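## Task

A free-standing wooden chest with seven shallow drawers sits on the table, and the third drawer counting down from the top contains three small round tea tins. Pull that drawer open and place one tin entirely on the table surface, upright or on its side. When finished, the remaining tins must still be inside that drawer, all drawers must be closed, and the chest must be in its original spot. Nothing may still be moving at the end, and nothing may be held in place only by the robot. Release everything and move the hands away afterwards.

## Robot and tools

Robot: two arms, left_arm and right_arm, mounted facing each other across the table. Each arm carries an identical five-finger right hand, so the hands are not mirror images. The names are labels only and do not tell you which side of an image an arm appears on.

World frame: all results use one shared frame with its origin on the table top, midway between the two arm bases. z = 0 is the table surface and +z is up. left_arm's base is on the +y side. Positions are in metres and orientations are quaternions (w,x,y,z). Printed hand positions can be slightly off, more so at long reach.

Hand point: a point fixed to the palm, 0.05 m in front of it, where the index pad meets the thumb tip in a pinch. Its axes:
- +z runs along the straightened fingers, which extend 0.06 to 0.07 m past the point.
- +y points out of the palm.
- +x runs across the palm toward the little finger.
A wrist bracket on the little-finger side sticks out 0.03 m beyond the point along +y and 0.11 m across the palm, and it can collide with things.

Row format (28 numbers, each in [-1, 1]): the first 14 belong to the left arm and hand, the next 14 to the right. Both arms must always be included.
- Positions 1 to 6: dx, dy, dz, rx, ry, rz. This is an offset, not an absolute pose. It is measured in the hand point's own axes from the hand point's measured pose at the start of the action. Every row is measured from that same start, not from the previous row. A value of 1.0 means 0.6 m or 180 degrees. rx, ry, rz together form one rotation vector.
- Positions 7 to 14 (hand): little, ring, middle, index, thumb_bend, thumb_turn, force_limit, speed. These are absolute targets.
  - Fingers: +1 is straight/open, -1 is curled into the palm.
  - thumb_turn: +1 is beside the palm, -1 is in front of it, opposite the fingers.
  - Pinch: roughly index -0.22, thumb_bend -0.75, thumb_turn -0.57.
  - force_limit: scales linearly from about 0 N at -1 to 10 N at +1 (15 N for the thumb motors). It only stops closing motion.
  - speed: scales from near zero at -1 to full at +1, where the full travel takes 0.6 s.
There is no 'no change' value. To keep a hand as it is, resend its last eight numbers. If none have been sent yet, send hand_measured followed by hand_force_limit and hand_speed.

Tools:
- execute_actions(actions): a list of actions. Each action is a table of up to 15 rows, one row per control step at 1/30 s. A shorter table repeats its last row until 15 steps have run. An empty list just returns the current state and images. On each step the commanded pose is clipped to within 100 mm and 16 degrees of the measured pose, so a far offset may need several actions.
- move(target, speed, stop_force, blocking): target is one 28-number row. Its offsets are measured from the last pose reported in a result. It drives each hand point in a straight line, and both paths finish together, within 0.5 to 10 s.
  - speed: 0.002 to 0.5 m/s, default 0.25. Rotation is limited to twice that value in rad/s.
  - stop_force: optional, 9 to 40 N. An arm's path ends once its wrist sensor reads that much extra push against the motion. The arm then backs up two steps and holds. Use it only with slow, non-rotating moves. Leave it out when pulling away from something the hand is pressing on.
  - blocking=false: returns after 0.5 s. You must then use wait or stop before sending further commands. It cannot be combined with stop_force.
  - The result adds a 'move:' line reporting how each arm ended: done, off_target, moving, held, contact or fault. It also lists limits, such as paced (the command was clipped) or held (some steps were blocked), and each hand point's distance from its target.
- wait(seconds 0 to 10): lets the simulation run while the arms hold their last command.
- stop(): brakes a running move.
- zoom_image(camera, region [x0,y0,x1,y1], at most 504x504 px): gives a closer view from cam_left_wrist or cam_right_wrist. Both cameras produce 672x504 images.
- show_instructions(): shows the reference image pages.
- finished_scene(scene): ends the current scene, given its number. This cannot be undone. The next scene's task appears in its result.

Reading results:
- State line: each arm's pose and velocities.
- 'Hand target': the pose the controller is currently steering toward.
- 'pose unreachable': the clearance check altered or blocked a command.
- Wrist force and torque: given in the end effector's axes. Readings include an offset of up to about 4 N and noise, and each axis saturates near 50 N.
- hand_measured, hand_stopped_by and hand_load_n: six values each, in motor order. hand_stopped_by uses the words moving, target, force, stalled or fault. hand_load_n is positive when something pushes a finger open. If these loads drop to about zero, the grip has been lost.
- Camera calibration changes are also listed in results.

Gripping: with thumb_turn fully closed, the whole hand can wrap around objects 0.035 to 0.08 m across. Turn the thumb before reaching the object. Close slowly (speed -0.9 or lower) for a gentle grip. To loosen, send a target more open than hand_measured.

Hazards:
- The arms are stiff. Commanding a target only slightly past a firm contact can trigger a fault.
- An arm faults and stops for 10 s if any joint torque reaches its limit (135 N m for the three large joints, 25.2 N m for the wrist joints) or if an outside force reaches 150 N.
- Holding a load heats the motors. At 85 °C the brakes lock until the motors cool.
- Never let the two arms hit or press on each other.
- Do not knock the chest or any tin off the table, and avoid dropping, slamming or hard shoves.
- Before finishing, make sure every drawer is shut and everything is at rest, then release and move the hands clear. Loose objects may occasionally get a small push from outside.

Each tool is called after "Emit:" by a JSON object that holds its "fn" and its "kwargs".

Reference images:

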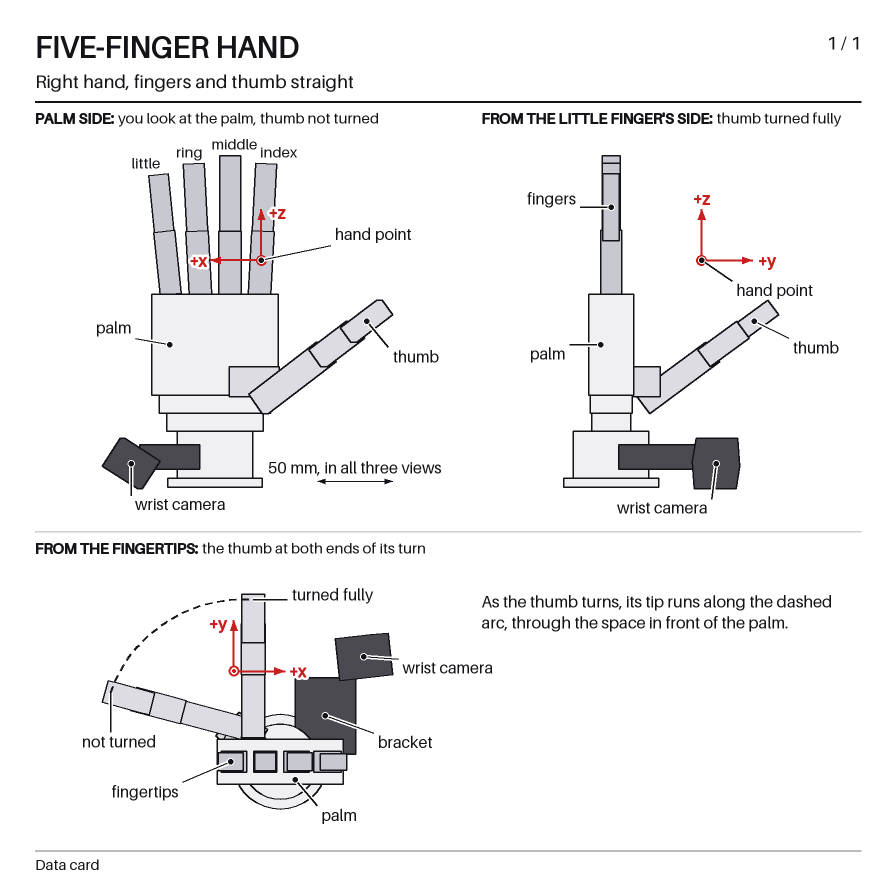

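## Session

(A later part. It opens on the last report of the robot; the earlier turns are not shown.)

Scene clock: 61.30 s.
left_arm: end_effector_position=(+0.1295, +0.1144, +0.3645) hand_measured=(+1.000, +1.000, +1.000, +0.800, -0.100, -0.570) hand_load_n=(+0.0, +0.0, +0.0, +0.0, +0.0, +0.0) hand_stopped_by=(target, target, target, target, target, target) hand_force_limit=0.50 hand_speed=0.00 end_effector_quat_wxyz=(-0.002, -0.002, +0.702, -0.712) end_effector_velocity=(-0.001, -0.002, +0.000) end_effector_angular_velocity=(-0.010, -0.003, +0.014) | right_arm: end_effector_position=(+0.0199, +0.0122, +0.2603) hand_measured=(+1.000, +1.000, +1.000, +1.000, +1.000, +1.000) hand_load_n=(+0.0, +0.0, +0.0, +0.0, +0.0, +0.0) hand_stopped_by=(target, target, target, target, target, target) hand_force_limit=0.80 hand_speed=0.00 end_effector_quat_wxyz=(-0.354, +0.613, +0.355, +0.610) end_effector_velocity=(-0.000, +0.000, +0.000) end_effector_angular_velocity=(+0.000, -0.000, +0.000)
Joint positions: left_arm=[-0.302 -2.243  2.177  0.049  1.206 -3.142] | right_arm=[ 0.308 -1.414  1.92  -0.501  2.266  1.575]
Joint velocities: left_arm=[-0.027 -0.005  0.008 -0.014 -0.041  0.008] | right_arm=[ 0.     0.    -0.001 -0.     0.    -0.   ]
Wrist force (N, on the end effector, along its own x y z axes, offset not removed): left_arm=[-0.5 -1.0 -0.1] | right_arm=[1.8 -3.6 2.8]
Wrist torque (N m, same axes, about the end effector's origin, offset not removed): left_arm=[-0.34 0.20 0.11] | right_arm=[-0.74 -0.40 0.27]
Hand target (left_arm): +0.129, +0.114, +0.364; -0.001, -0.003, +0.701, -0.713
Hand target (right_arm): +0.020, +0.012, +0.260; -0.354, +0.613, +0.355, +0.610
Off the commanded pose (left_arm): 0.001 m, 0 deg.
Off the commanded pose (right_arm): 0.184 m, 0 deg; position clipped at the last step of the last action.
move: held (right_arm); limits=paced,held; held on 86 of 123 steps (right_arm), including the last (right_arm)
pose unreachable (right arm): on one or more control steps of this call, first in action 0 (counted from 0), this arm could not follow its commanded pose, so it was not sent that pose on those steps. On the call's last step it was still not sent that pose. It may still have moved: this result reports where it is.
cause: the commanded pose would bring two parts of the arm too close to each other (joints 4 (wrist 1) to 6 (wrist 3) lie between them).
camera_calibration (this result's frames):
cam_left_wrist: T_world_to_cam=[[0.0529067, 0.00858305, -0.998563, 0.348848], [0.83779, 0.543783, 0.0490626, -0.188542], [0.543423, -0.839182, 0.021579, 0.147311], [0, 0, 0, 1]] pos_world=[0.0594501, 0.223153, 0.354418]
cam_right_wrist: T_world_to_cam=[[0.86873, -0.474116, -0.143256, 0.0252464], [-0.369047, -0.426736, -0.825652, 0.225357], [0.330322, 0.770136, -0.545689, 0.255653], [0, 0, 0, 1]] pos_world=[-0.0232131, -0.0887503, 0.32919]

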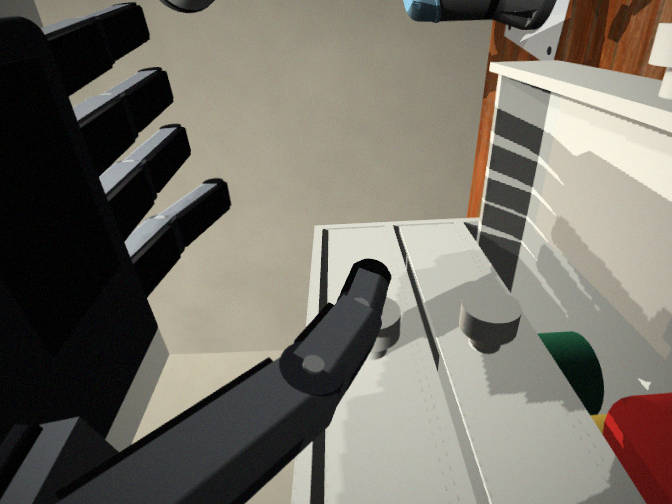

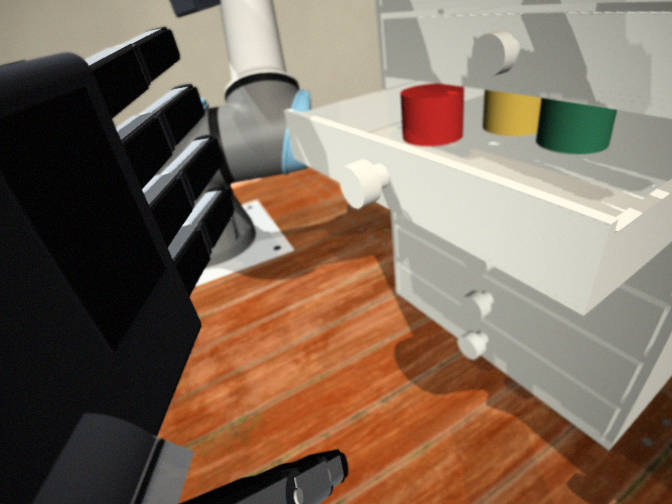

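Emit:
{"fn": "move", "kwargs": {"target": [-0.033,-0.06,-0.043,-0.385,0.385,0.385,1,1,1,1,1,1,0.5,0, 0.067,0.073,-0.36,0.2,0,0,1,1,1,1,1,1,0.8,0]}}

Scene clock: 67.43 s.
left_arm: end_effector_position=(+0.1495, +0.1405, +0.3998) hand_measured=(+1.000, +1.000, +1.000, +1.000, +1.000, +1.000) hand_load_n=(+0.0, +0.0, +0.0, +0.0, +0.0, +0.0) hand_stopped_by=(target, target, target, target, target, target) hand_force_limit=0.50 hand_speed=0.00 end_effector_quat_wxyz=(+0.004, +0.707, +0.707, -0.007) end_effector_velocity=(-0.000, -0.000, -0.000) end_effector_angular_velocity=(+0.001, +0.000, +0.000) | right_arm: end_effector_position=(-0.0495, -0.1966, +0.3018) hand_measured=(+1.000, +1.000, +1.000, +1.000, +1.000, +1.000) hand_load_n=(+0.0, +0.0, +0.0, +0.0, +0.0, +0.0) hand_stopped_by=(target, target, target, target, target, target) hand_force_limit=0.80 hand_speed=0.00 end_effector_quat_wxyz=(-0.525, +0.474, +0.526, +0.471) end_effector_velocity=(+0.001, -0.002, +0.002) end_effector_angular_velocity=(-0.000, +0.001, +0.018)
Joint positions: left_arm=[-0.118 -1.447  1.275  1.727  1.571 -1.752] | right_arm=[ 0.09  -2.332  2.426 -0.09   1.422  1.572]
Joint velocities: left_arm=[-0.     0.001 -0.     0.     0.    -0.   ] | right_arm=[-0.059 -0.038  0.005  0.033 -0.077  0.001]
Wrist force (N, on the end effector, along its own x y z axes, offset not removed): left_arm=[0.2 -0.9 0.4] | right_arm=[1.3 -1.0 2.1]
Wrist torque (N m, same axes, about the end effector's origin, offset not removed): left_arm=[-0.28 0.04 0.09] | right_arm=[-0.30 -0.23 0.29]
Hand target (left_arm): +0.150, +0.141, +0.400; +0.004, +0.707, +0.707, -0.007
Hand target (right_arm): -0.049, -0.197, +0.302; +0.526, -0.474, -0.527, -0.471
Off the commanded pose (left_arm): 0.000 m, 0 deg.
Off the commanded pose (right_arm): 0.001 m, 0 deg.
move: done
camera_calibration (this result's frames):
cam_left_wrist: T_world_to_cam=[[0.998043, -0.0588903, 0.0210281, -0.156623], [-0.0606319, -0.829093, 0.555813, -0.0965781], [-0.0152978, -0.556001, -0.831041, 0.542199], [0, 0, 0, 1]] pos_world=[0.158755, 0.212167, 0.507562]
cam_right_wrist: T_world_to_cam=[[0.981609, 0.124212, -0.144963, 0.116204], [-0.0508264, -0.561906, -0.825638, 0.134064], [-0.18401, 0.817822, -0.545259, 0.445809], [0, 0, 0, 1]] pos_world=[-0.0252202, -0.303695, 0.370615]

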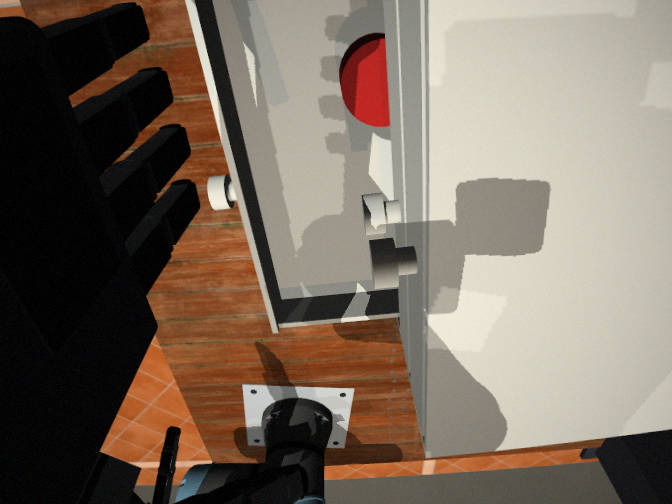

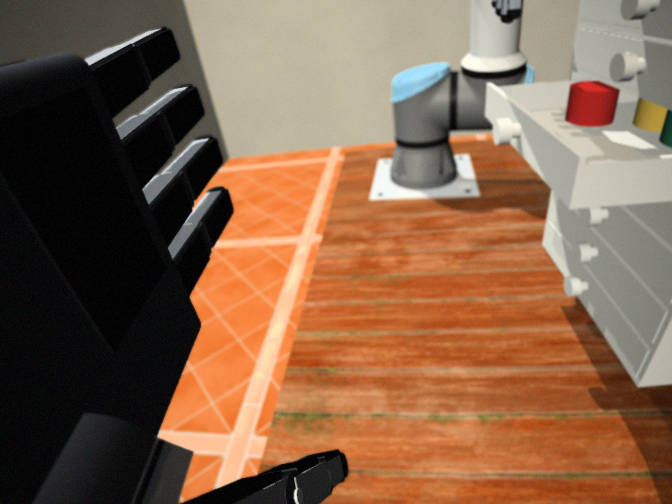

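Emit:
{"fn": "move", "kwargs": {"target": [-0.05,0.042,0.158,0,0,0,1,1,1,1,1,1,0.5,0, 0,0,0,0,0,0,1,1,1,1,1,1,0.8,0], "speed": 0.08, "stop_force": 10}}

Scene clock: 69.53 s.
left_arm: end_effector_position=(+0.1742, +0.1093, +0.3056) hand_measured=(+1.000, +1.000, +1.000, +1.000, +1.000, +1.000) hand_load_n=(+0.0, +0.0, +0.0, +0.0, +0.0, +0.0) hand_stopped_by=(target, target, target, target, target, target) hand_force_limit=0.50 hand_speed=0.00 end_effector_quat_wxyz=(+0.004, +0.707, +0.707, -0.006) end_effector_velocity=(+0.001, -0.001, -0.003) end_effector_angular_velocity=(+0.003, -0.002, -0.000) | right_arm: end_effector_position=(-0.0495, -0.1966, +0.3018) hand_measured=(+1.000, +1.000, +1.000, +1.000, +1.000, +1.000) hand_load_n=(+0.0, +0.0, +0.0, +0.0, +0.0, +0.0) hand_stopped_by=(target, target, target, target, target, target) hand_force_limit=0.80 hand_speed=0.00 end_effector_quat_wxyz=(-0.525, +0.474, +0.526, +0.471) end_effector_velocity=(-0.000, -0.000, -0.000) end_effector_angular_velocity=(-0.000, -0.000, +0.000)
Joint positions: left_arm=[-0.038 -1.368  1.423  1.5    1.572 -1.672] | right_arm=[ 0.09  -2.332  2.426 -0.09   1.422  1.572]
Joint velocities: left_arm=[ 0.002  0.004  0.003 -0.004 -0.001  0.002] | right_arm=[ 0.     0.     0.001 -0.     0.    -0.   ]
Wrist force (N, on the end effector, along its own x y z axes, offset not removed): left_arm=[1.0 -1.8 -1.5] | right_arm=[-0.1 -2.5 2.1]
Wrist torque (N m, same axes, about the end effector's origin, offset not removed): left_arm=[-0.32 -0.02 0.10] | right_arm=[-0.52 -0.05 0.09]
Hand target (left_arm): +0.174, +0.109, +0.305; +0.004, +0.707, +0.707, -0.006
Hand target (right_arm): -0.050, -0.197, +0.302; +0.525, -0.474, -0.526, -0.471
Off the commanded pose (left_arm): 0.000 m, 0 deg.
Off the commanded pose (right_arm): 0.000 m, 0 deg.
move: done
camera_calibration (this result's frames):
cam_left_wrist: T_world_to_cam=[[0.998039, -0.0588796, 0.0212604, -0.181231], [-0.0607531, -0.829124, 0.555755, -0.0685356], [-0.0150951, -0.555956, -0.831074, 0.446908], [0, 0, 0, 1]] pos_world=[0.183458, 0.180966, 0.413356]
cam_right_wrist: T_world_to_cam=[[0.981608, 0.124221, -0.144964, 0.116206], [-0.0508216, -0.561907, -0.825638, 0.134064], [-0.184018, 0.81782, -0.545259, 0.445809], [0, 0, 0, 1]] pos_world=[-0.0252182, -0.303695, 0.370616]

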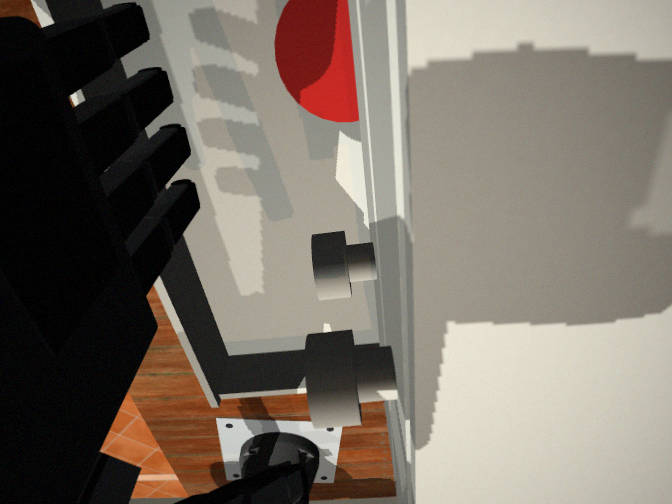

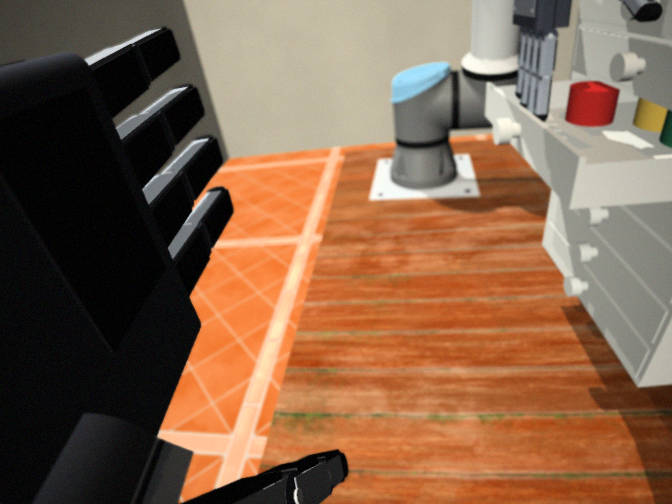

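Fingers inside. Pull −x by 9 cm.

Emit:
{"fn": "move", "kwargs": {"target": [-0.008,-0.15,0,0,0,0,1,1,1,1,1,1,0.5,0, 0,0,0,0,0,0,1,1,1,1,1,1,0.8,0], "speed": 0.03}}

Scene clock: 72.97 s.
left_arm: end_effector_position=(+0.0845, +0.1047, +0.3059) hand_measured=(+1.000, +1.000, +1.000, +1.000, +1.000, +1.000) hand_load_n=(+0.0, +0.0, +0.0, -2.0, +0.0, +0.0) hand_stopped_by=(target, target, target, target, target, target) hand_force_limit=0.50 hand_speed=0.00 end_effector_quat_wxyz=(+0.004, +0.707, +0.707, -0.007) end_effector_velocity=(-0.003, -0.000, -0.001) end_effector_angular_velocity=(+0.002, -0.001, +0.000) | right_arm: end_effector_position=(-0.0495, -0.1966, +0.3018) hand_measured=(+1.000, +1.000, +1.000, +1.000, +1.000, +1.000) hand_load_n=(+0.0, +0.0, +0.0, +0.0, +0.0, +0.0) hand_stopped_by=(target, target, target, target, target, target) hand_force_limit=0.80 hand_speed=0.00 end_effector_quat_wxyz=(-0.525, +0.474, +0.526, +0.471) end_effector_velocity=(-0.001, -0.000, -0.001) end_effector_angular_velocity=(-0.002, +0.001, +0.002)
Joint positions: left_arm=[-0.269 -1.384  1.442  1.497  1.57  -1.903] | right_arm=[ 0.09  -2.332  2.426 -0.09   1.422  1.572]
Joint velocities: left_arm=[-0.007  0.001  0.     0.001 -0.    -0.007] | right_arm=[-0.    -0.     0.001  0.001 -0.002  0.   ]
Wrist force (N, on the end effector, along its own x y z axes, offset not removed): left_arm=[-1.0 1.3 0.5] | right_arm=[-0.7 -1.9 3.5]
Wrist torque (N m, same axes, about the end effector's origin, offset not removed): left_arm=[-0.39 0.22 0.00] | right_arm=[-0.43 0.08 0.09]
Hand target (left_arm): +0.084, +0.105, +0.306; +0.004, +0.707, +0.707, -0.007
Hand target (right_arm): -0.050, -0.197, +0.302; +0.525, -0.474, -0.526, -0.471
Off the commanded pose (left_arm): 0.000 m, 0 deg.
Off the commanded pose (right_arm): 0.000 m, 0 deg.
move: done
camera_calibration (this result's frames):
cam_left_wrist: T_world_to_cam=[[0.998052, -0.0588973, 0.0205669, -0.0917601], [-0.0603808, -0.829092, 0.555842, -0.0781391], [-0.0156857, -0.556001, -0.831033, 0.443279], [0, 0, 0, 1]] pos_world=[0.0938164, 0.176275, 0.4137]
cam_right_wrist: T_world_to_cam=[[0.981606, 0.12424, -0.144963, 0.116215], [-0.0508108, -0.561907, -0.825638, 0.134065], [-0.184033, 0.817817, -0.545259, 0.445805], [0, 0, 0, 1]] pos_world=[-0.0252229, -0.303693, 0.370615]

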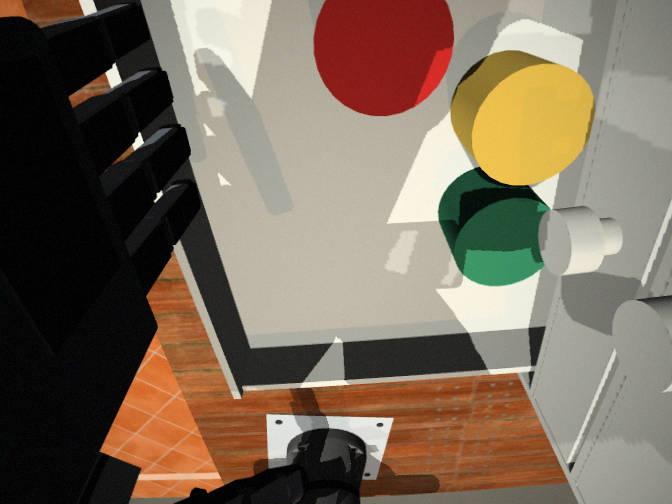

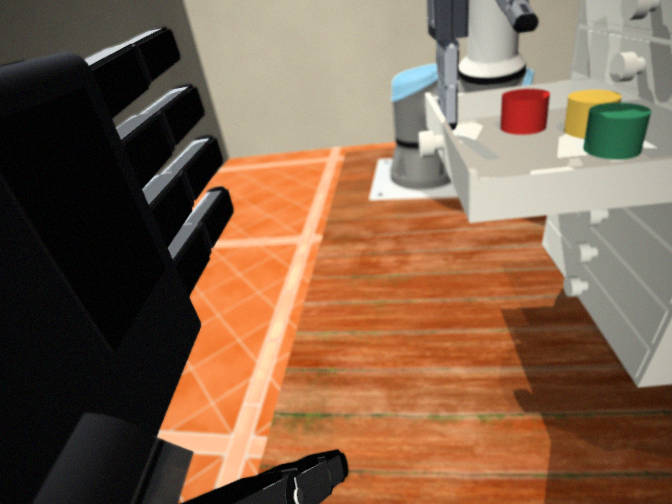

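Emit:
{"fn": "move", "kwargs": {"target": [0,0.01,-0.135,0,0,0,1,1,1,1,1,1,0.5,0, 0,0,0,0,0,0,1,1,1,1,1,1,0.8,0]}}

Emit:
{"fn": "move", "kwargs": {"target": [0.092,0.035,0.077,0.26,-0.26,-0.45,1,1,1,0.6,0.2,-0.57,0.5,0, 0,0,0,0,0,0,1,1,1,1,1,1,0.8,0]}}

Scene clock: 74.53 s.
left_arm: end_effector_position=(+0.0909, +0.1058, +0.3866) hand_measured=(+1.000, +1.000, +1.000, +1.000, +1.000, +1.000) hand_load_n=(+0.0, +0.0, +0.0, +0.0, +0.0, +0.0) hand_stopped_by=(target, target, target, target, target, target) hand_force_limit=0.50 hand_speed=0.00 end_effector_quat_wxyz=(+0.004, +0.707, +0.707, -0.007) end_effector_velocity=(+0.000, -0.000, +0.003) end_effector_angular_velocity=(+0.000, +0.001, -0.000) | right_arm: end_effector_position=(-0.0495, -0.1966, +0.3018) hand_measured=(+1.000, +1.000, +1.000, +1.000, +1.000, +1.000) hand_load_n=(+0.0, +0.0, +0.0, +0.0, +0.0, +0.0) hand_stopped_by=(target, target, target, target, target, target) hand_force_limit=0.80 hand_speed=0.00 end_effector_quat_wxyz=(-0.525, +0.474, +0.526, +0.471) end_effector_velocity=(+0.000, -0.000, -0.000) end_effector_angular_velocity=(-0.001, +0.000, -0.001)
Joint positions: left_arm=[-0.254 -1.378  1.229  1.705  1.57  -1.888] | right_arm=[ 0.09  -2.332  2.426 -0.09   1.422  1.572]
Joint velocities: left_arm=[ 0.001  0.002 -0.011  0.009  0.001  0.001] | right_arm=[0.    0.    0.    0.    0.001 0.   ]
Wrist force (N, on the end effector, along its own x y z axes, offset not removed): left_arm=[-0.2 -0.6 0.5] | right_arm=[-1.1 -1.4 2.6]
Wrist torque (N m, same axes, about the end effector's origin, offset not removed): left_arm=[-0.33 0.06 0.21] | right_arm=[-0.34 0.09 0.07]
Hand target (left_arm): +0.091, +0.106, +0.387; +0.004, +0.707, +0.707, -0.007
Hand target (right_arm): -0.050, -0.197, +0.302; +0.525, -0.474, -0.526, -0.471
Off the commanded pose (left_arm): 0.000 m, 0 deg.
Off the commanded pose (right_arm): 0.000 m, 0 deg.
move: done
camera_calibration (this result's frames):
cam_left_wrist: T_world_to_cam=[[0.998049, -0.0589168, 0.0206748, -0.0997119], [-0.0604533, -0.828953, 0.556041, -0.121733], [-0.0156217, -0.556206, -0.830897, 0.510991], [0, 0, 0, 1]] pos_world=[0.100141, 0.17743, 0.494331]
cam_right_wrist: T_world_to_cam=[[0.981606, 0.12424, -0.144964, 0.116215], [-0.0508108, -0.561907, -0.825638, 0.134065], [-0.184033, 0.817817, -0.545259, 0.445805], [0, 0, 0, 1]] pos_world=[-0.0252229, -0.303693, 0.370615]

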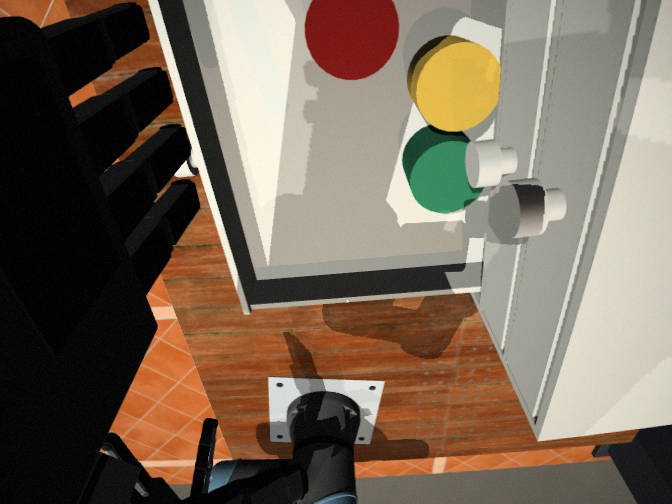

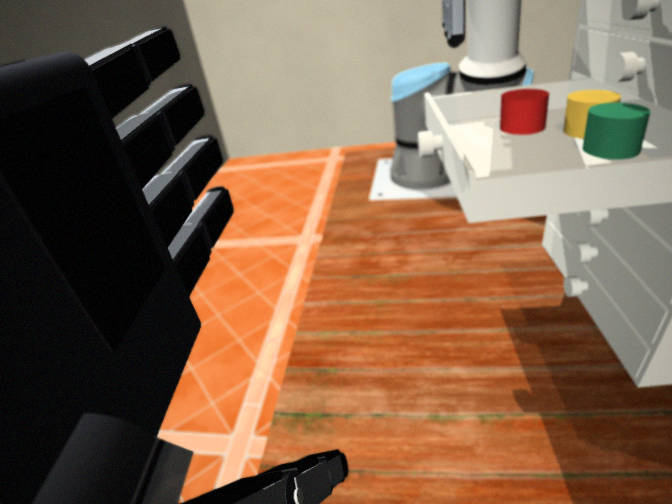

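Scene clock: 78.77 s.
left_arm: end_effector_position=(+0.1117, +0.1602, +0.3398) hand_measured=(+1.000, +1.000, +1.000, +0.600, +0.200, -0.570) hand_load_n=(+0.0, +0.0, +0.0, +0.0, +0.0, +0.0) hand_stopped_by=(target, target, target, target, target, target) hand_force_limit=0.50 hand_speed=0.00 end_effector_quat_wxyz=(+0.003, +0.001, -0.862, +0.507) end_effector_velocity=(-0.000, -0.000, -0.000) end_effector_angular_velocity=(-0.007, -0.002, +0.017) | right_arm: end_effector_position=(-0.0495, -0.1966, +0.3018) hand_measured=(+1.000, +1.000, +1.000, +1.000, +1.000, +1.000) hand_load_n=(+0.0, +0.0, +0.0, +0.0, +0.0, +0.0) hand_stopped_by=(target, target, target, target, target, target) hand_force_limit=0.80 hand_speed=0.00 end_effector_quat_wxyz=(-0.525, +0.474, +0.526, +0.471) end_effector_velocity=(+0.001, +0.000, +0.000) end_effector_angular_velocity=(+0.000, -0.000, -0.003)
Joint positions: left_arm=[-0.372 -2.048  1.897  0.701  1.197 -3.369] | right_arm=[ 0.09  -2.332  2.426 -0.09   1.422  1.572]
Joint velocities: left_arm=[-0.026 -0.006  0.008  0.    -0.04  -0.02 ] | right_arm=[-0.     0.    -0.    -0.     0.003 -0.   ]
Wrist force (N, on the end effector, along its own x y z axes, offset not removed): left_arm=[-0.8 0.6 -0.6] | right_arm=[0.3 -1.9 2.4]
Wrist torque (N m, same axes, about the end effector's origin, offset not removed): left_arm=[-0.13 0.27 0.10] | right_arm=[-0.48 -0.11 0.15]
Hand target (left_arm): +0.112, +0.160, +0.340; -0.002, -0.002, +0.862, -0.507
Hand target (right_arm): -0.050, -0.197, +0.302; +0.525, -0.474, -0.526, -0.471
Off the commanded pose (left_arm): 0.000 m, 0 deg.
Off the commanded pose (right_arm): 0.000 m, 0 deg.
move: done
camera_calibration (this result's frames):
cam_left_wrist: T_world_to_cam=[[0.0537178, 0.505791, -0.860982, 0.198233], [0.83979, 0.443606, 0.312996, -0.271148], [0.540247, -0.739858, -0.400929, 0.323977], [0, 0, 0, 1]] pos_world=[0.0420311, 0.259716, 0.385435]
cam_right_wrist: T_world_to_cam=[[0.981606, 0.12424, -0.144963, 0.116215], [-0.0508107, -0.561907, -0.825638, 0.134065], [-0.184033, 0.817817, -0.545259, 0.445805], [0, 0, 0, 1]] pos_world=[-0.0252229, -0.303693, 0.370615]

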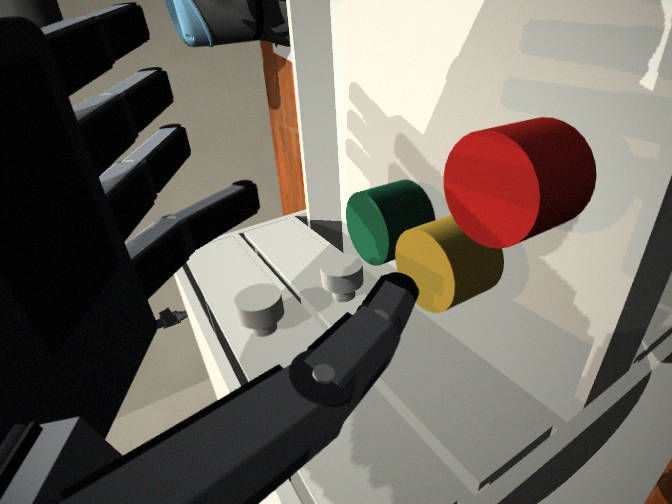

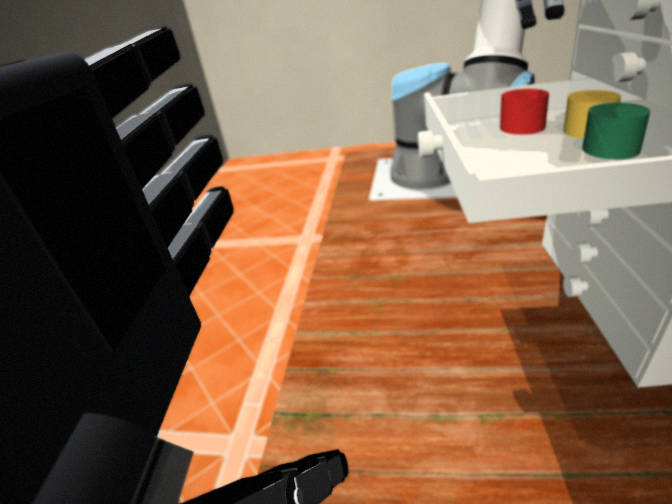

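Emit:
{"fn": "move", "kwargs": {"target": [0.003,0.06,0.029,0,0,0,1,1,1,0.65,0.4,-0.57,0.5,0, 0,0,0,0,0,0,1,1,1,1,1,1,0.8,0], "speed": 0.06}}

Scene clock: 80.03 s.
left_arm: end_effector_position=(+0.1097, +0.1626, +0.3001) hand_measured=(+1.000, +1.000, +1.000, +0.650, +0.400, -0.570) hand_load_n=(+0.0, +0.0, +0.0, +0.0, +0.0, +0.0) hand_stopped_by=(target, target, target, target, target, target) hand_force_limit=0.50 hand_speed=0.00 end_effector_quat_wxyz=(+0.003, +0.001, -0.862, +0.507) end_effector_velocity=(-0.000, +0.000, -0.002) end_effector_angular_velocity=(-0.001, +0.000, -0.000) | right_arm: end_effector_position=(-0.0495, -0.1966, +0.3018) hand_measured=(+1.000, +1.000, +1.000, +1.000, +1.000, +1.000) hand_load_n=(+0.0, +0.0, +0.0, +0.0, +0.0, +0.0) hand_stopped_by=(target, target, target, target, target, target) hand_force_limit=0.80 hand_speed=0.00 end_effector_quat_wxyz=(-0.525, +0.474, +0.526, +0.471) end_effector_velocity=(+0.000, -0.000, -0.001) end_effector_angular_velocity=(-0.001, +0.000, -0.001)
Joint positions: left_arm=[-0.392 -2.068  2.009  0.613  1.18  -3.381] | right_arm=[ 0.09  -2.332  2.426 -0.09   1.422  1.572]
Joint velocities: left_arm=[-0.001 -0.002  0.007 -0.005 -0.001 -0.001] | right_arm=[-0.     0.     0.001 -0.     0.001  0.   ]
Wrist force (N, on the end effector, along its own x y z axes, offset not removed): left_arm=[0.5 0.9 0.0] | right_arm=[-0.9 -1.7 3.3]
Wrist torque (N m, same axes, about the end effector's origin, offset not removed): left_arm=[-0.01 0.01 0.18] | right_arm=[-0.42 0.11 0.13]
Hand target (left_arm): +0.110, +0.163, +0.300; -0.003, -0.001, +0.862, -0.507
Hand target (right_arm): -0.050, -0.197, +0.302; +0.525, -0.474, -0.526, -0.471
Off the commanded pose (left_arm): 0.000 m, 0 deg.
Off the commanded pose (right_arm): 0.000 m, 0 deg.
move: done
camera_calibration (this result's frames):
cam_left_wrist: T_world_to_cam=[[0.0536631, 0.505866, -0.860941, 0.162989], [0.839814, 0.443573, 0.312978, -0.258097], [0.540215, -0.739826, -0.40103, 0.310934], [0, 0, 0, 1]] pos_world=[0.0400357, 0.262071, 0.345797]
cam_right_wrist: T_world_to_cam=[[0.981606, 0.12424, -0.144963, 0.116215], [-0.0508106, -0.561907, -0.825638, 0.134065], [-0.184033, 0.817817, -0.545259, 0.445805], [0, 0, 0, 1]] pos_world=[-0.0252229, -0.303693, 0.370615]

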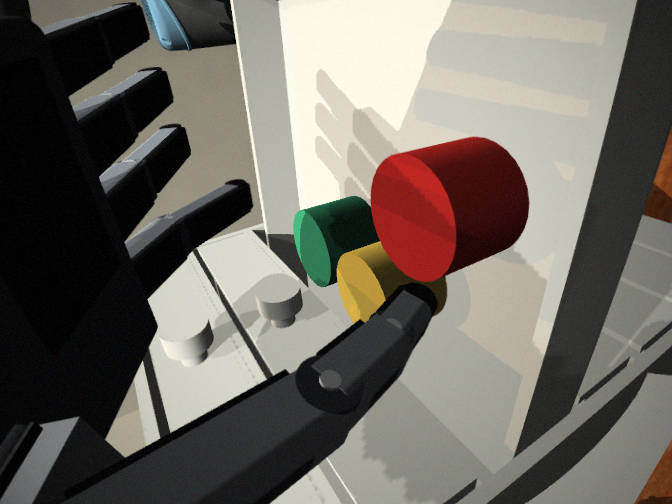

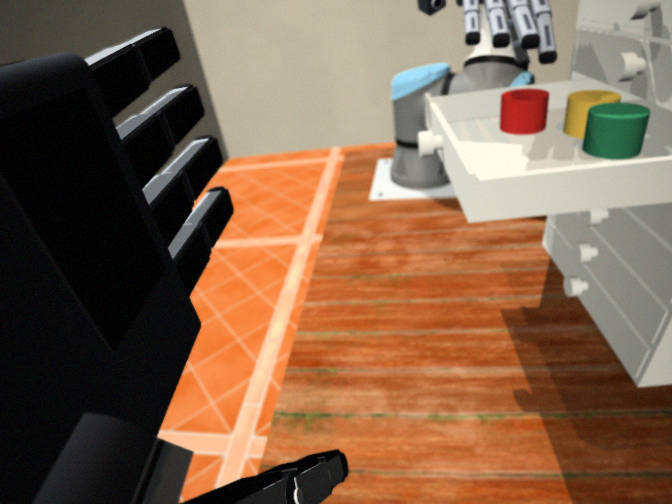

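Emit:
{"fn": "move", "kwargs": {"target": [0,0.043,0.025,0,0,0,1,1,1,0.65,0.4,-0.8,0.5,0, 0,0,0,0,0,0,1,1,1,1,1,1,0.8,0], "speed": 0.03, "stop_force": 9}}

Scene clock: 81.57 s.
left_arm: end_effector_position=(+0.1095, +0.1621, +0.2706) hand_measured=(+1.000, +1.000, +1.000, +0.650, +0.400, -0.800) hand_load_n=(+0.0, +0.0, +0.0, +0.0, +0.0, +0.0) hand_stopped_by=(target, target, target, target, target, target) hand_force_limit=0.50 hand_speed=0.00 end_effector_quat_wxyz=(+0.003, +0.001, -0.862, +0.507) end_effector_velocity=(+0.000, -0.000, -0.002) end_effector_angular_velocity=(-0.001, +0.000, +0.001) | right_arm: end_effector_position=(-0.0495, -0.1966, +0.3018) hand_measured=(+1.000, +1.000, +1.000, +1.000, +1.000, +1.000) hand_load_n=(+0.0, +0.0, +0.0, +0.0, +0.0, +0.0) hand_stopped_by=(target, target, target, target, target, target) hand_force_limit=0.80 hand_speed=0.00 end_effector_quat_wxyz=(-0.525, +0.474, +0.526, +0.471) end_effector_velocity=(+0.000, +0.000, +0.000) end_effector_angular_velocity=(+0.001, +0.000, -0.001)
Joint positions: left_arm=[-0.392 -2.068  2.084  0.538  1.18  -3.38 ] | right_arm=[ 0.09  -2.332  2.426 -0.09   1.422  1.572]
Joint velocities: left_arm=[ 0.    -0.     0.006 -0.008 -0.001  0.   ] | right_arm=[-0.    -0.    -0.    -0.001  0.001  0.   ]
Wrist force (N, on the end effector, along its own x y z axes, offset not removed): left_arm=[-0.9 -0.7 0.7] | right_arm=[0.0 -1.1 2.5]
Wrist torque (N m, same axes, about the end effector's origin, offset not removed): left_arm=[-0.35 0.26 0.10] | right_arm=[-0.37 0.00 0.13]
Hand target (left_arm): +0.109, +0.162, +0.270; -0.003, -0.001, +0.862, -0.507
Hand target (right_arm): -0.050, -0.197, +0.302; +0.525, -0.474, -0.526, -0.471
Off the commanded pose (left_arm): 0.000 m, 0 deg.
Off the commanded pose (right_arm): 0.000 m, 0 deg.
move: done
camera_calibration (this result's frames):
cam_left_wrist: T_world_to_cam=[[0.0536489, 0.505881, -0.860933, 0.13784], [0.839811, 0.443579, 0.312978, -0.248507], [0.540222, -0.739812, -0.401047, 0.298826], [0, 0, 0, 1]] pos_world=[0.0398718, 0.261578, 0.316291]
cam_right_wrist: T_world_to_cam=[[0.981606, 0.12424, -0.144963, 0.116215], [-0.0508107, -0.561907, -0.825638, 0.134065], [-0.184033, 0.817817, -0.545259, 0.445805], [0, 0, 0, 1]] pos_world=[-0.0252229, -0.303693, 0.370615]

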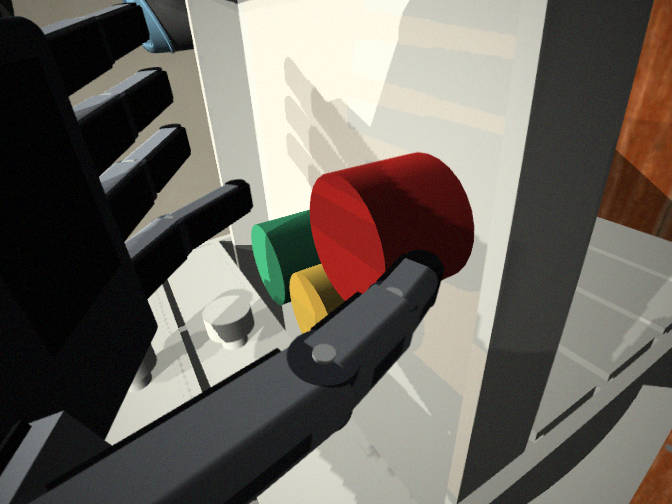

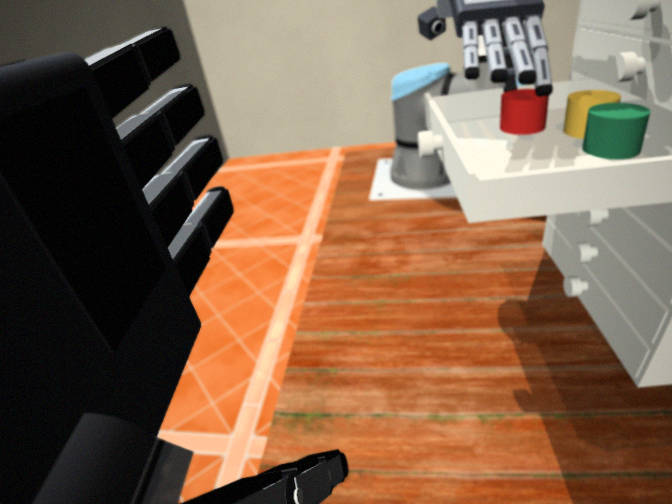

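Emit:
{"fn": "move", "kwargs": {"target": [0,0.0,0.0,-0.11,0,0,1,1,1,0.6,0.4,-0.8,0.5,0, 0,0,0,0,0,0,1,1,1,1,1,1,0.8,0], "speed": 0.05}}

Scene clock: 85.60 s.
left_arm: end_effector_position=(+0.1095, +0.1620, +0.2705) hand_measured=(+1.000, +1.000, +1.000, +0.600, +0.400, -0.800) hand_load_n=(+0.0, +0.0, +0.0, +0.0, +0.0, +0.0) hand_stopped_by=(target, target, target, target, target, target) hand_force_limit=0.50 hand_speed=0.00 end_effector_quat_wxyz=(+0.003, +0.001, -0.936, +0.352) end_effector_velocity=(-0.000, -0.001, -0.000) end_effector_angular_velocity=(+0.015, +0.001, -0.001) | right_arm: end_effector_position=(-0.0495, -0.1966, +0.3018) hand_measured=(+1.000, +1.000, +1.000, +1.000, +1.000, +1.000) hand_load_n=(+0.0, +0.0, +0.0, +0.0, +0.0, +0.0) hand_stopped_by=(target, target, target, target, target, target) hand_force_limit=0.80 hand_speed=0.00 end_effector_quat_wxyz=(-0.525, +0.474, +0.526, +0.471) end_effector_velocity=(+0.000, -0.000, -0.001) end_effector_angular_velocity=(-0.002, -0.000, -0.000)
Joint positions: left_arm=[-0.246 -1.794  1.831  0.838  1.374 -3.38 ] | right_arm=[ 0.09  -2.332  2.426 -0.09   1.422  1.572]
Joint velocities: left_arm=[ 0.005  0.013 -0.012  0.013  0.008  0.001] | right_arm=[-0.     0.     0.001  0.001  0.    -0.   ]
Wrist force (N, on the end effector, along its own x y z axes, offset not removed): left_arm=[1.2 -0.3 1.6] | right_arm=[-1.4 -3.2 2.3]
Wrist torque (N m, same axes, about the end effector's origin, offset not removed): left_arm=[-0.44 -0.18 0.16] | right_arm=[-0.68 0.24 0.01]
Hand target (left_arm): +0.110, +0.162, +0.271; -0.003, -0.001, +0.936, -0.351
Hand target (right_arm): -0.050, -0.197, +0.302; +0.525, -0.474, -0.526, -0.471
Off the commanded pose (left_arm): 0.000 m, 0 deg.
Off the commanded pose (right_arm): 0.000 m, 0 deg.
move: done
camera_calibration (this result's frames):
cam_left_wrist: T_world_to_cam=[[0.0557526, 0.766175, -0.640209, 0.0356954], [0.840153, 0.310454, 0.444704, -0.262577], [0.539476, -0.562666, -0.626396, 0.331105], [0, 0, 0, 1]] pos_world=[0.0399917, 0.240471, 0.347024]
cam_right_wrist: T_world_to_cam=[[0.981606, 0.12424, -0.144963, 0.116215], [-0.0508107, -0.561907, -0.825638, 0.134065], [-0.184033, 0.817817, -0.545259, 0.445805], [0, 0, 0, 1]] pos_world=[-0.0252229, -0.303693, 0.370616]

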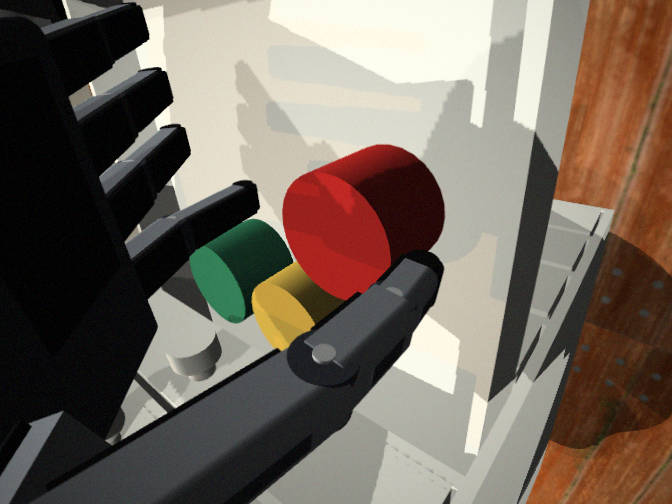

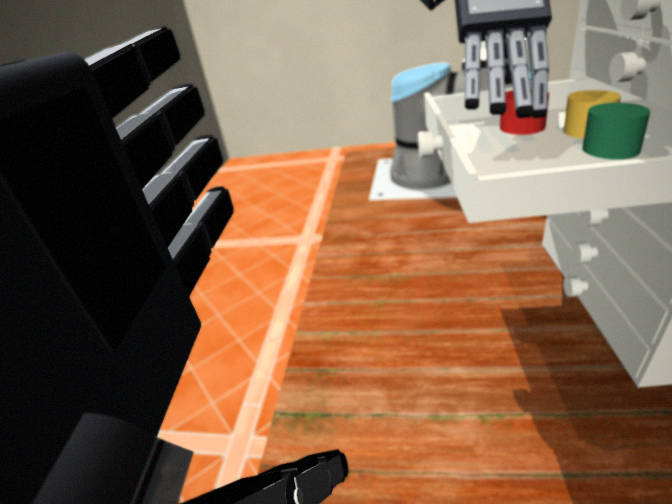

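Emit:
{"fn": "move", "kwargs": {"target": [0,0.021,0.026,0,0,0,1,1,1,0.6,0.4,-0.8,0.5,0, 0,0,0,0,0,0,1,1,1,1,1,1,0.8,0], "speed": 0.02, "stop_force": 9}}

Emit:
{"fn": "execute_actions", "kwargs": {"actions": [[[0,0,0,0,0,0,1,1,1,-0.2,-0.6,-0.8,0.3,-0.5, 0,0,0,0,0,0,1,1,1,1,1,1,0.8,0]],[[0,0,0,0,0,0,1,1,1,-0.2,-0.6,-0.8,0.3,-0.5, 0,0,0,0,0,0,1,1,1,1,1,1,0.8,0]],[[0,0,0,0,0,0,1,1,1,-0.2,-0.6,-0.8,0.3,-0.5, 0,0,0,0,0,0,1,1,1,1,1,1,0.8,0]],[[0,0,0,0,0,0,1,1,1,-0.2,-0.6,-0.8,0.3,-0.5, 0,0,0,0,0,0,1,1,1,1,1,1,0.8,0]]]}}

Scene clock: 87.20 s.
left_arm: end_effector_position=(+0.1094, +0.1613, +0.2508) hand_measured=(+1.000, +1.000, +1.000, +0.600, +0.400, -0.800) hand_load_n=(+0.0, +0.0, +0.0, +0.0, +0.0, +0.0) hand_stopped_by=(target, target, target, target, target, target) hand_force_limit=0.50 hand_speed=0.00 end_effector_quat_wxyz=(+0.003, +0.001, -0.936, +0.352) end_effector_velocity=(-0.000, -0.000, -0.002) end_effector_angular_velocity=(-0.001, +0.000, -0.000) | right_arm: end_effector_position=(-0.0495, -0.1966, +0.3018) hand_measured=(+1.000, +1.000, +1.000, +1.000, +1.000, +1.000) hand_load_n=(+0.0, +0.0, +0.0, +0.0, +0.0, +0.0) hand_stopped_by=(target, target, target, target, target, target) hand_force_limit=0.80 hand_speed=0.00 end_effector_quat_wxyz=(-0.525, +0.474, +0.526, +0.471) end_effector_velocity=(+0.000, +0.000, +0.000) end_effector_angular_velocity=(+0.001, +0.000, -0.000)
Joint positions: left_arm=[-0.245 -1.789  1.877  0.786  1.374 -3.38 ] | right_arm=[ 0.09  -2.332  2.426 -0.09   1.422  1.572]
Joint velocities: left_arm=[-0.     0.001  0.006 -0.007  0.     0.   ] | right_arm=[-0.    -0.    -0.    -0.001 -0.     0.   ]
Wrist force (N, on the end effector, along its own x y z axes, offset not removed): left_arm=[-0.9 0.1 0.3] | right_arm=[-0.3 -2.3 2.1]
Wrist torque (N m, same axes, about the end effector's origin, offset not removed): left_arm=[-0.27 0.25 0.16] | right_arm=[-0.49 -0.06 0.02]
Hand target (left_arm): +0.109, +0.161, +0.251; -0.003, -0.001, +0.936, -0.352
Hand target (right_arm): -0.050, -0.197, +0.302; +0.525, -0.474, -0.526, -0.471
Off the commanded pose (left_arm): 0.000 m, 0 deg.
Off the commanded pose (right_arm): 0.000 m, 0 deg.
move: done
camera_calibration (this result's frames):
cam_left_wrist: T_world_to_cam=[[0.055735, 0.76621, -0.640168, 0.0236136], [0.840144, 0.310452, 0.444722, -0.253479], [0.539492, -0.56262, -0.626424, 0.318356], [0, 0, 0, 1]] pos_world=[0.0398924, 0.239713, 0.32727]
cam_right_wrist: T_world_to_cam=[[0.981606, 0.12424, -0.144963, 0.116215], [-0.0508107, -0.561907, -0.825638, 0.134065], [-0.184033, 0.817817, -0.545259, 0.445805], [0, 0, 0, 1]] pos_world=[-0.0252229, -0.303693, 0.370616]

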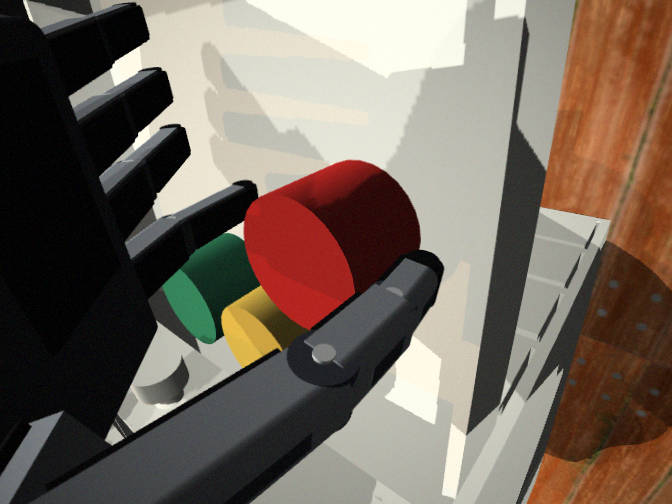

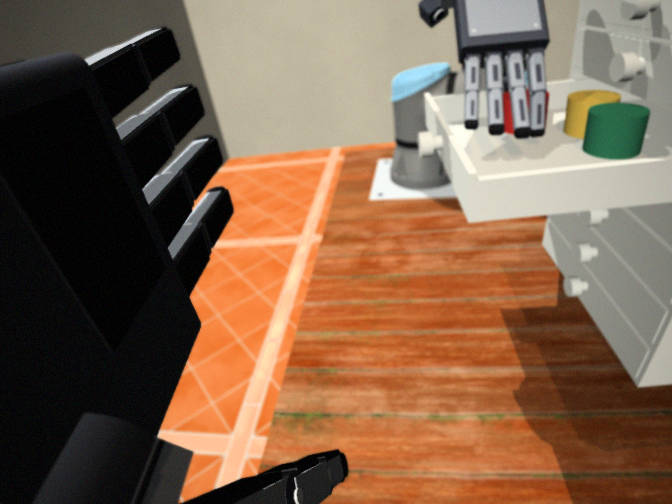

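Scene clock: 89.20 s.
left_arm: end_effector_position=(+0.1094, +0.1613, +0.2508) hand_measured=(+1.000, +1.000, +1.000, +0.220, +0.172, -0.800) hand_load_n=(+0.0, +0.0, +0.0, +11.0, +9.0, -1.0) hand_stopped_by=(target, target, target, force, force, target) hand_force_limit=0.30 hand_speed=-0.50 end_effector_quat_wxyz=(+0.003, +0.001, -0.936, +0.352) end_effector_velocity=(+0.000, -0.000, +0.001) end_effector_angular_velocity=(-0.002, -0.001, +0.001) | right_arm: end_effector_position=(-0.0495, -0.1966, +0.3018) hand_measured=(+1.000, +1.000, +1.000, +1.000, +1.000, +1.000) hand_load_n=(+0.0, +0.0, +0.0, +0.0, +0.0, +0.0) hand_stopped_by=(target, target, target, target, target, target) hand_force_limit=0.80 hand_speed=0.00 end_effector_quat_wxyz=(-0.525, +0.474, +0.526, +0.471) end_effector_velocity=(-0.000, -0.000, -0.001) end_effector_angular_velocity=(-0.002, +0.001, +0.001)
Joint positions: left_arm=[-0.245 -1.789  1.877  0.786  1.374 -3.38 ] | right_arm=[ 0.09  -2.332  2.426 -0.09   1.422  1.572]
Joint velocities: left_arm=[ 0.    -0.001 -0.001  0.    -0.002  0.   ] | right_arm=[-0.     0.001  0.001 -0.    -0.001  0.001]
Wrist force (N, on the end effector, along its own x y z axes, offset not removed): left_arm=[-0.1 0.4 -2.5] | right_arm=[0.1 -1.8 2.4]
Wrist torque (N m, same axes, about the end effector's origin, offset not removed): left_arm=[-0.03 0.15 0.17] | right_arm=[-0.38 -0.09 0.11]
Hand target (left_arm): +0.109, +0.161, +0.251; -0.003, -0.001, +0.936, -0.352
Hand target (right_arm): -0.050, -0.197, +0.302; +0.525, -0.474, -0.526, -0.471
Off the commanded pose (left_arm): 0.000 m, 0 deg.
Off the commanded pose (right_arm): 0.000 m, 0 deg.
camera_calibration (this result's frames):
cam_left_wrist: T_world_to_cam=[[0.0557485, 0.766238, -0.640134, 0.0235794], [0.840136, 0.310431, 0.444752, -0.253475], [0.539503, -0.562594, -0.626438, 0.31834], [0, 0, 0, 1]] pos_world=[0.0398936, 0.239715, 0.327248]
cam_right_wrist: T_world_to_cam=[[0.981606, 0.12424, -0.144963, 0.116215], [-0.0508107, -0.561907, -0.825638, 0.134065], [-0.184033, 0.817817, -0.545259, 0.445805], [0, 0, 0, 1]] pos_world=[-0.0252229, -0.303693, 0.370615]

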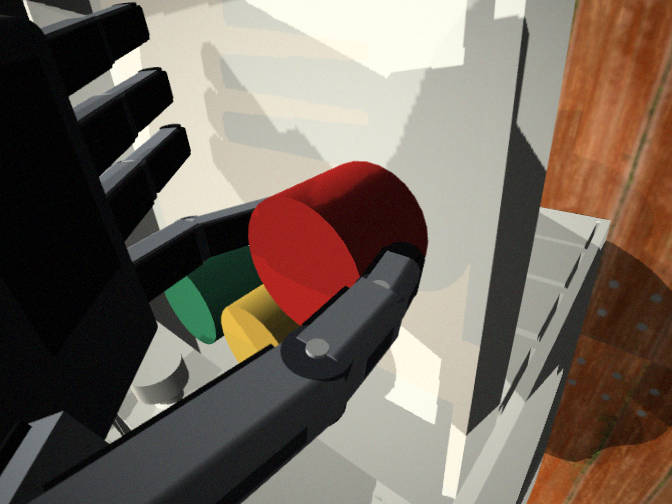

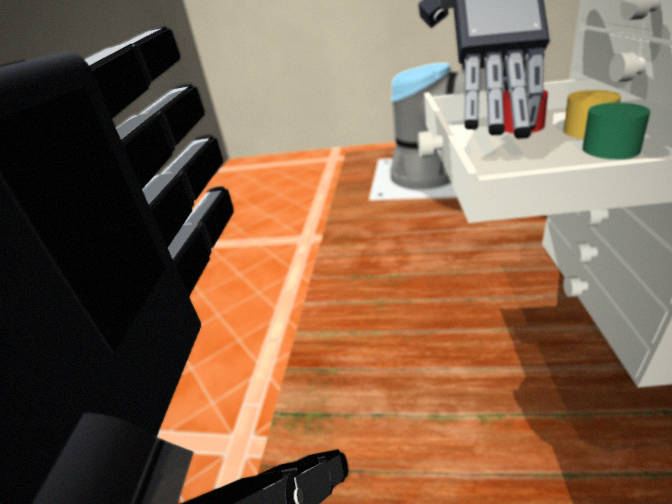

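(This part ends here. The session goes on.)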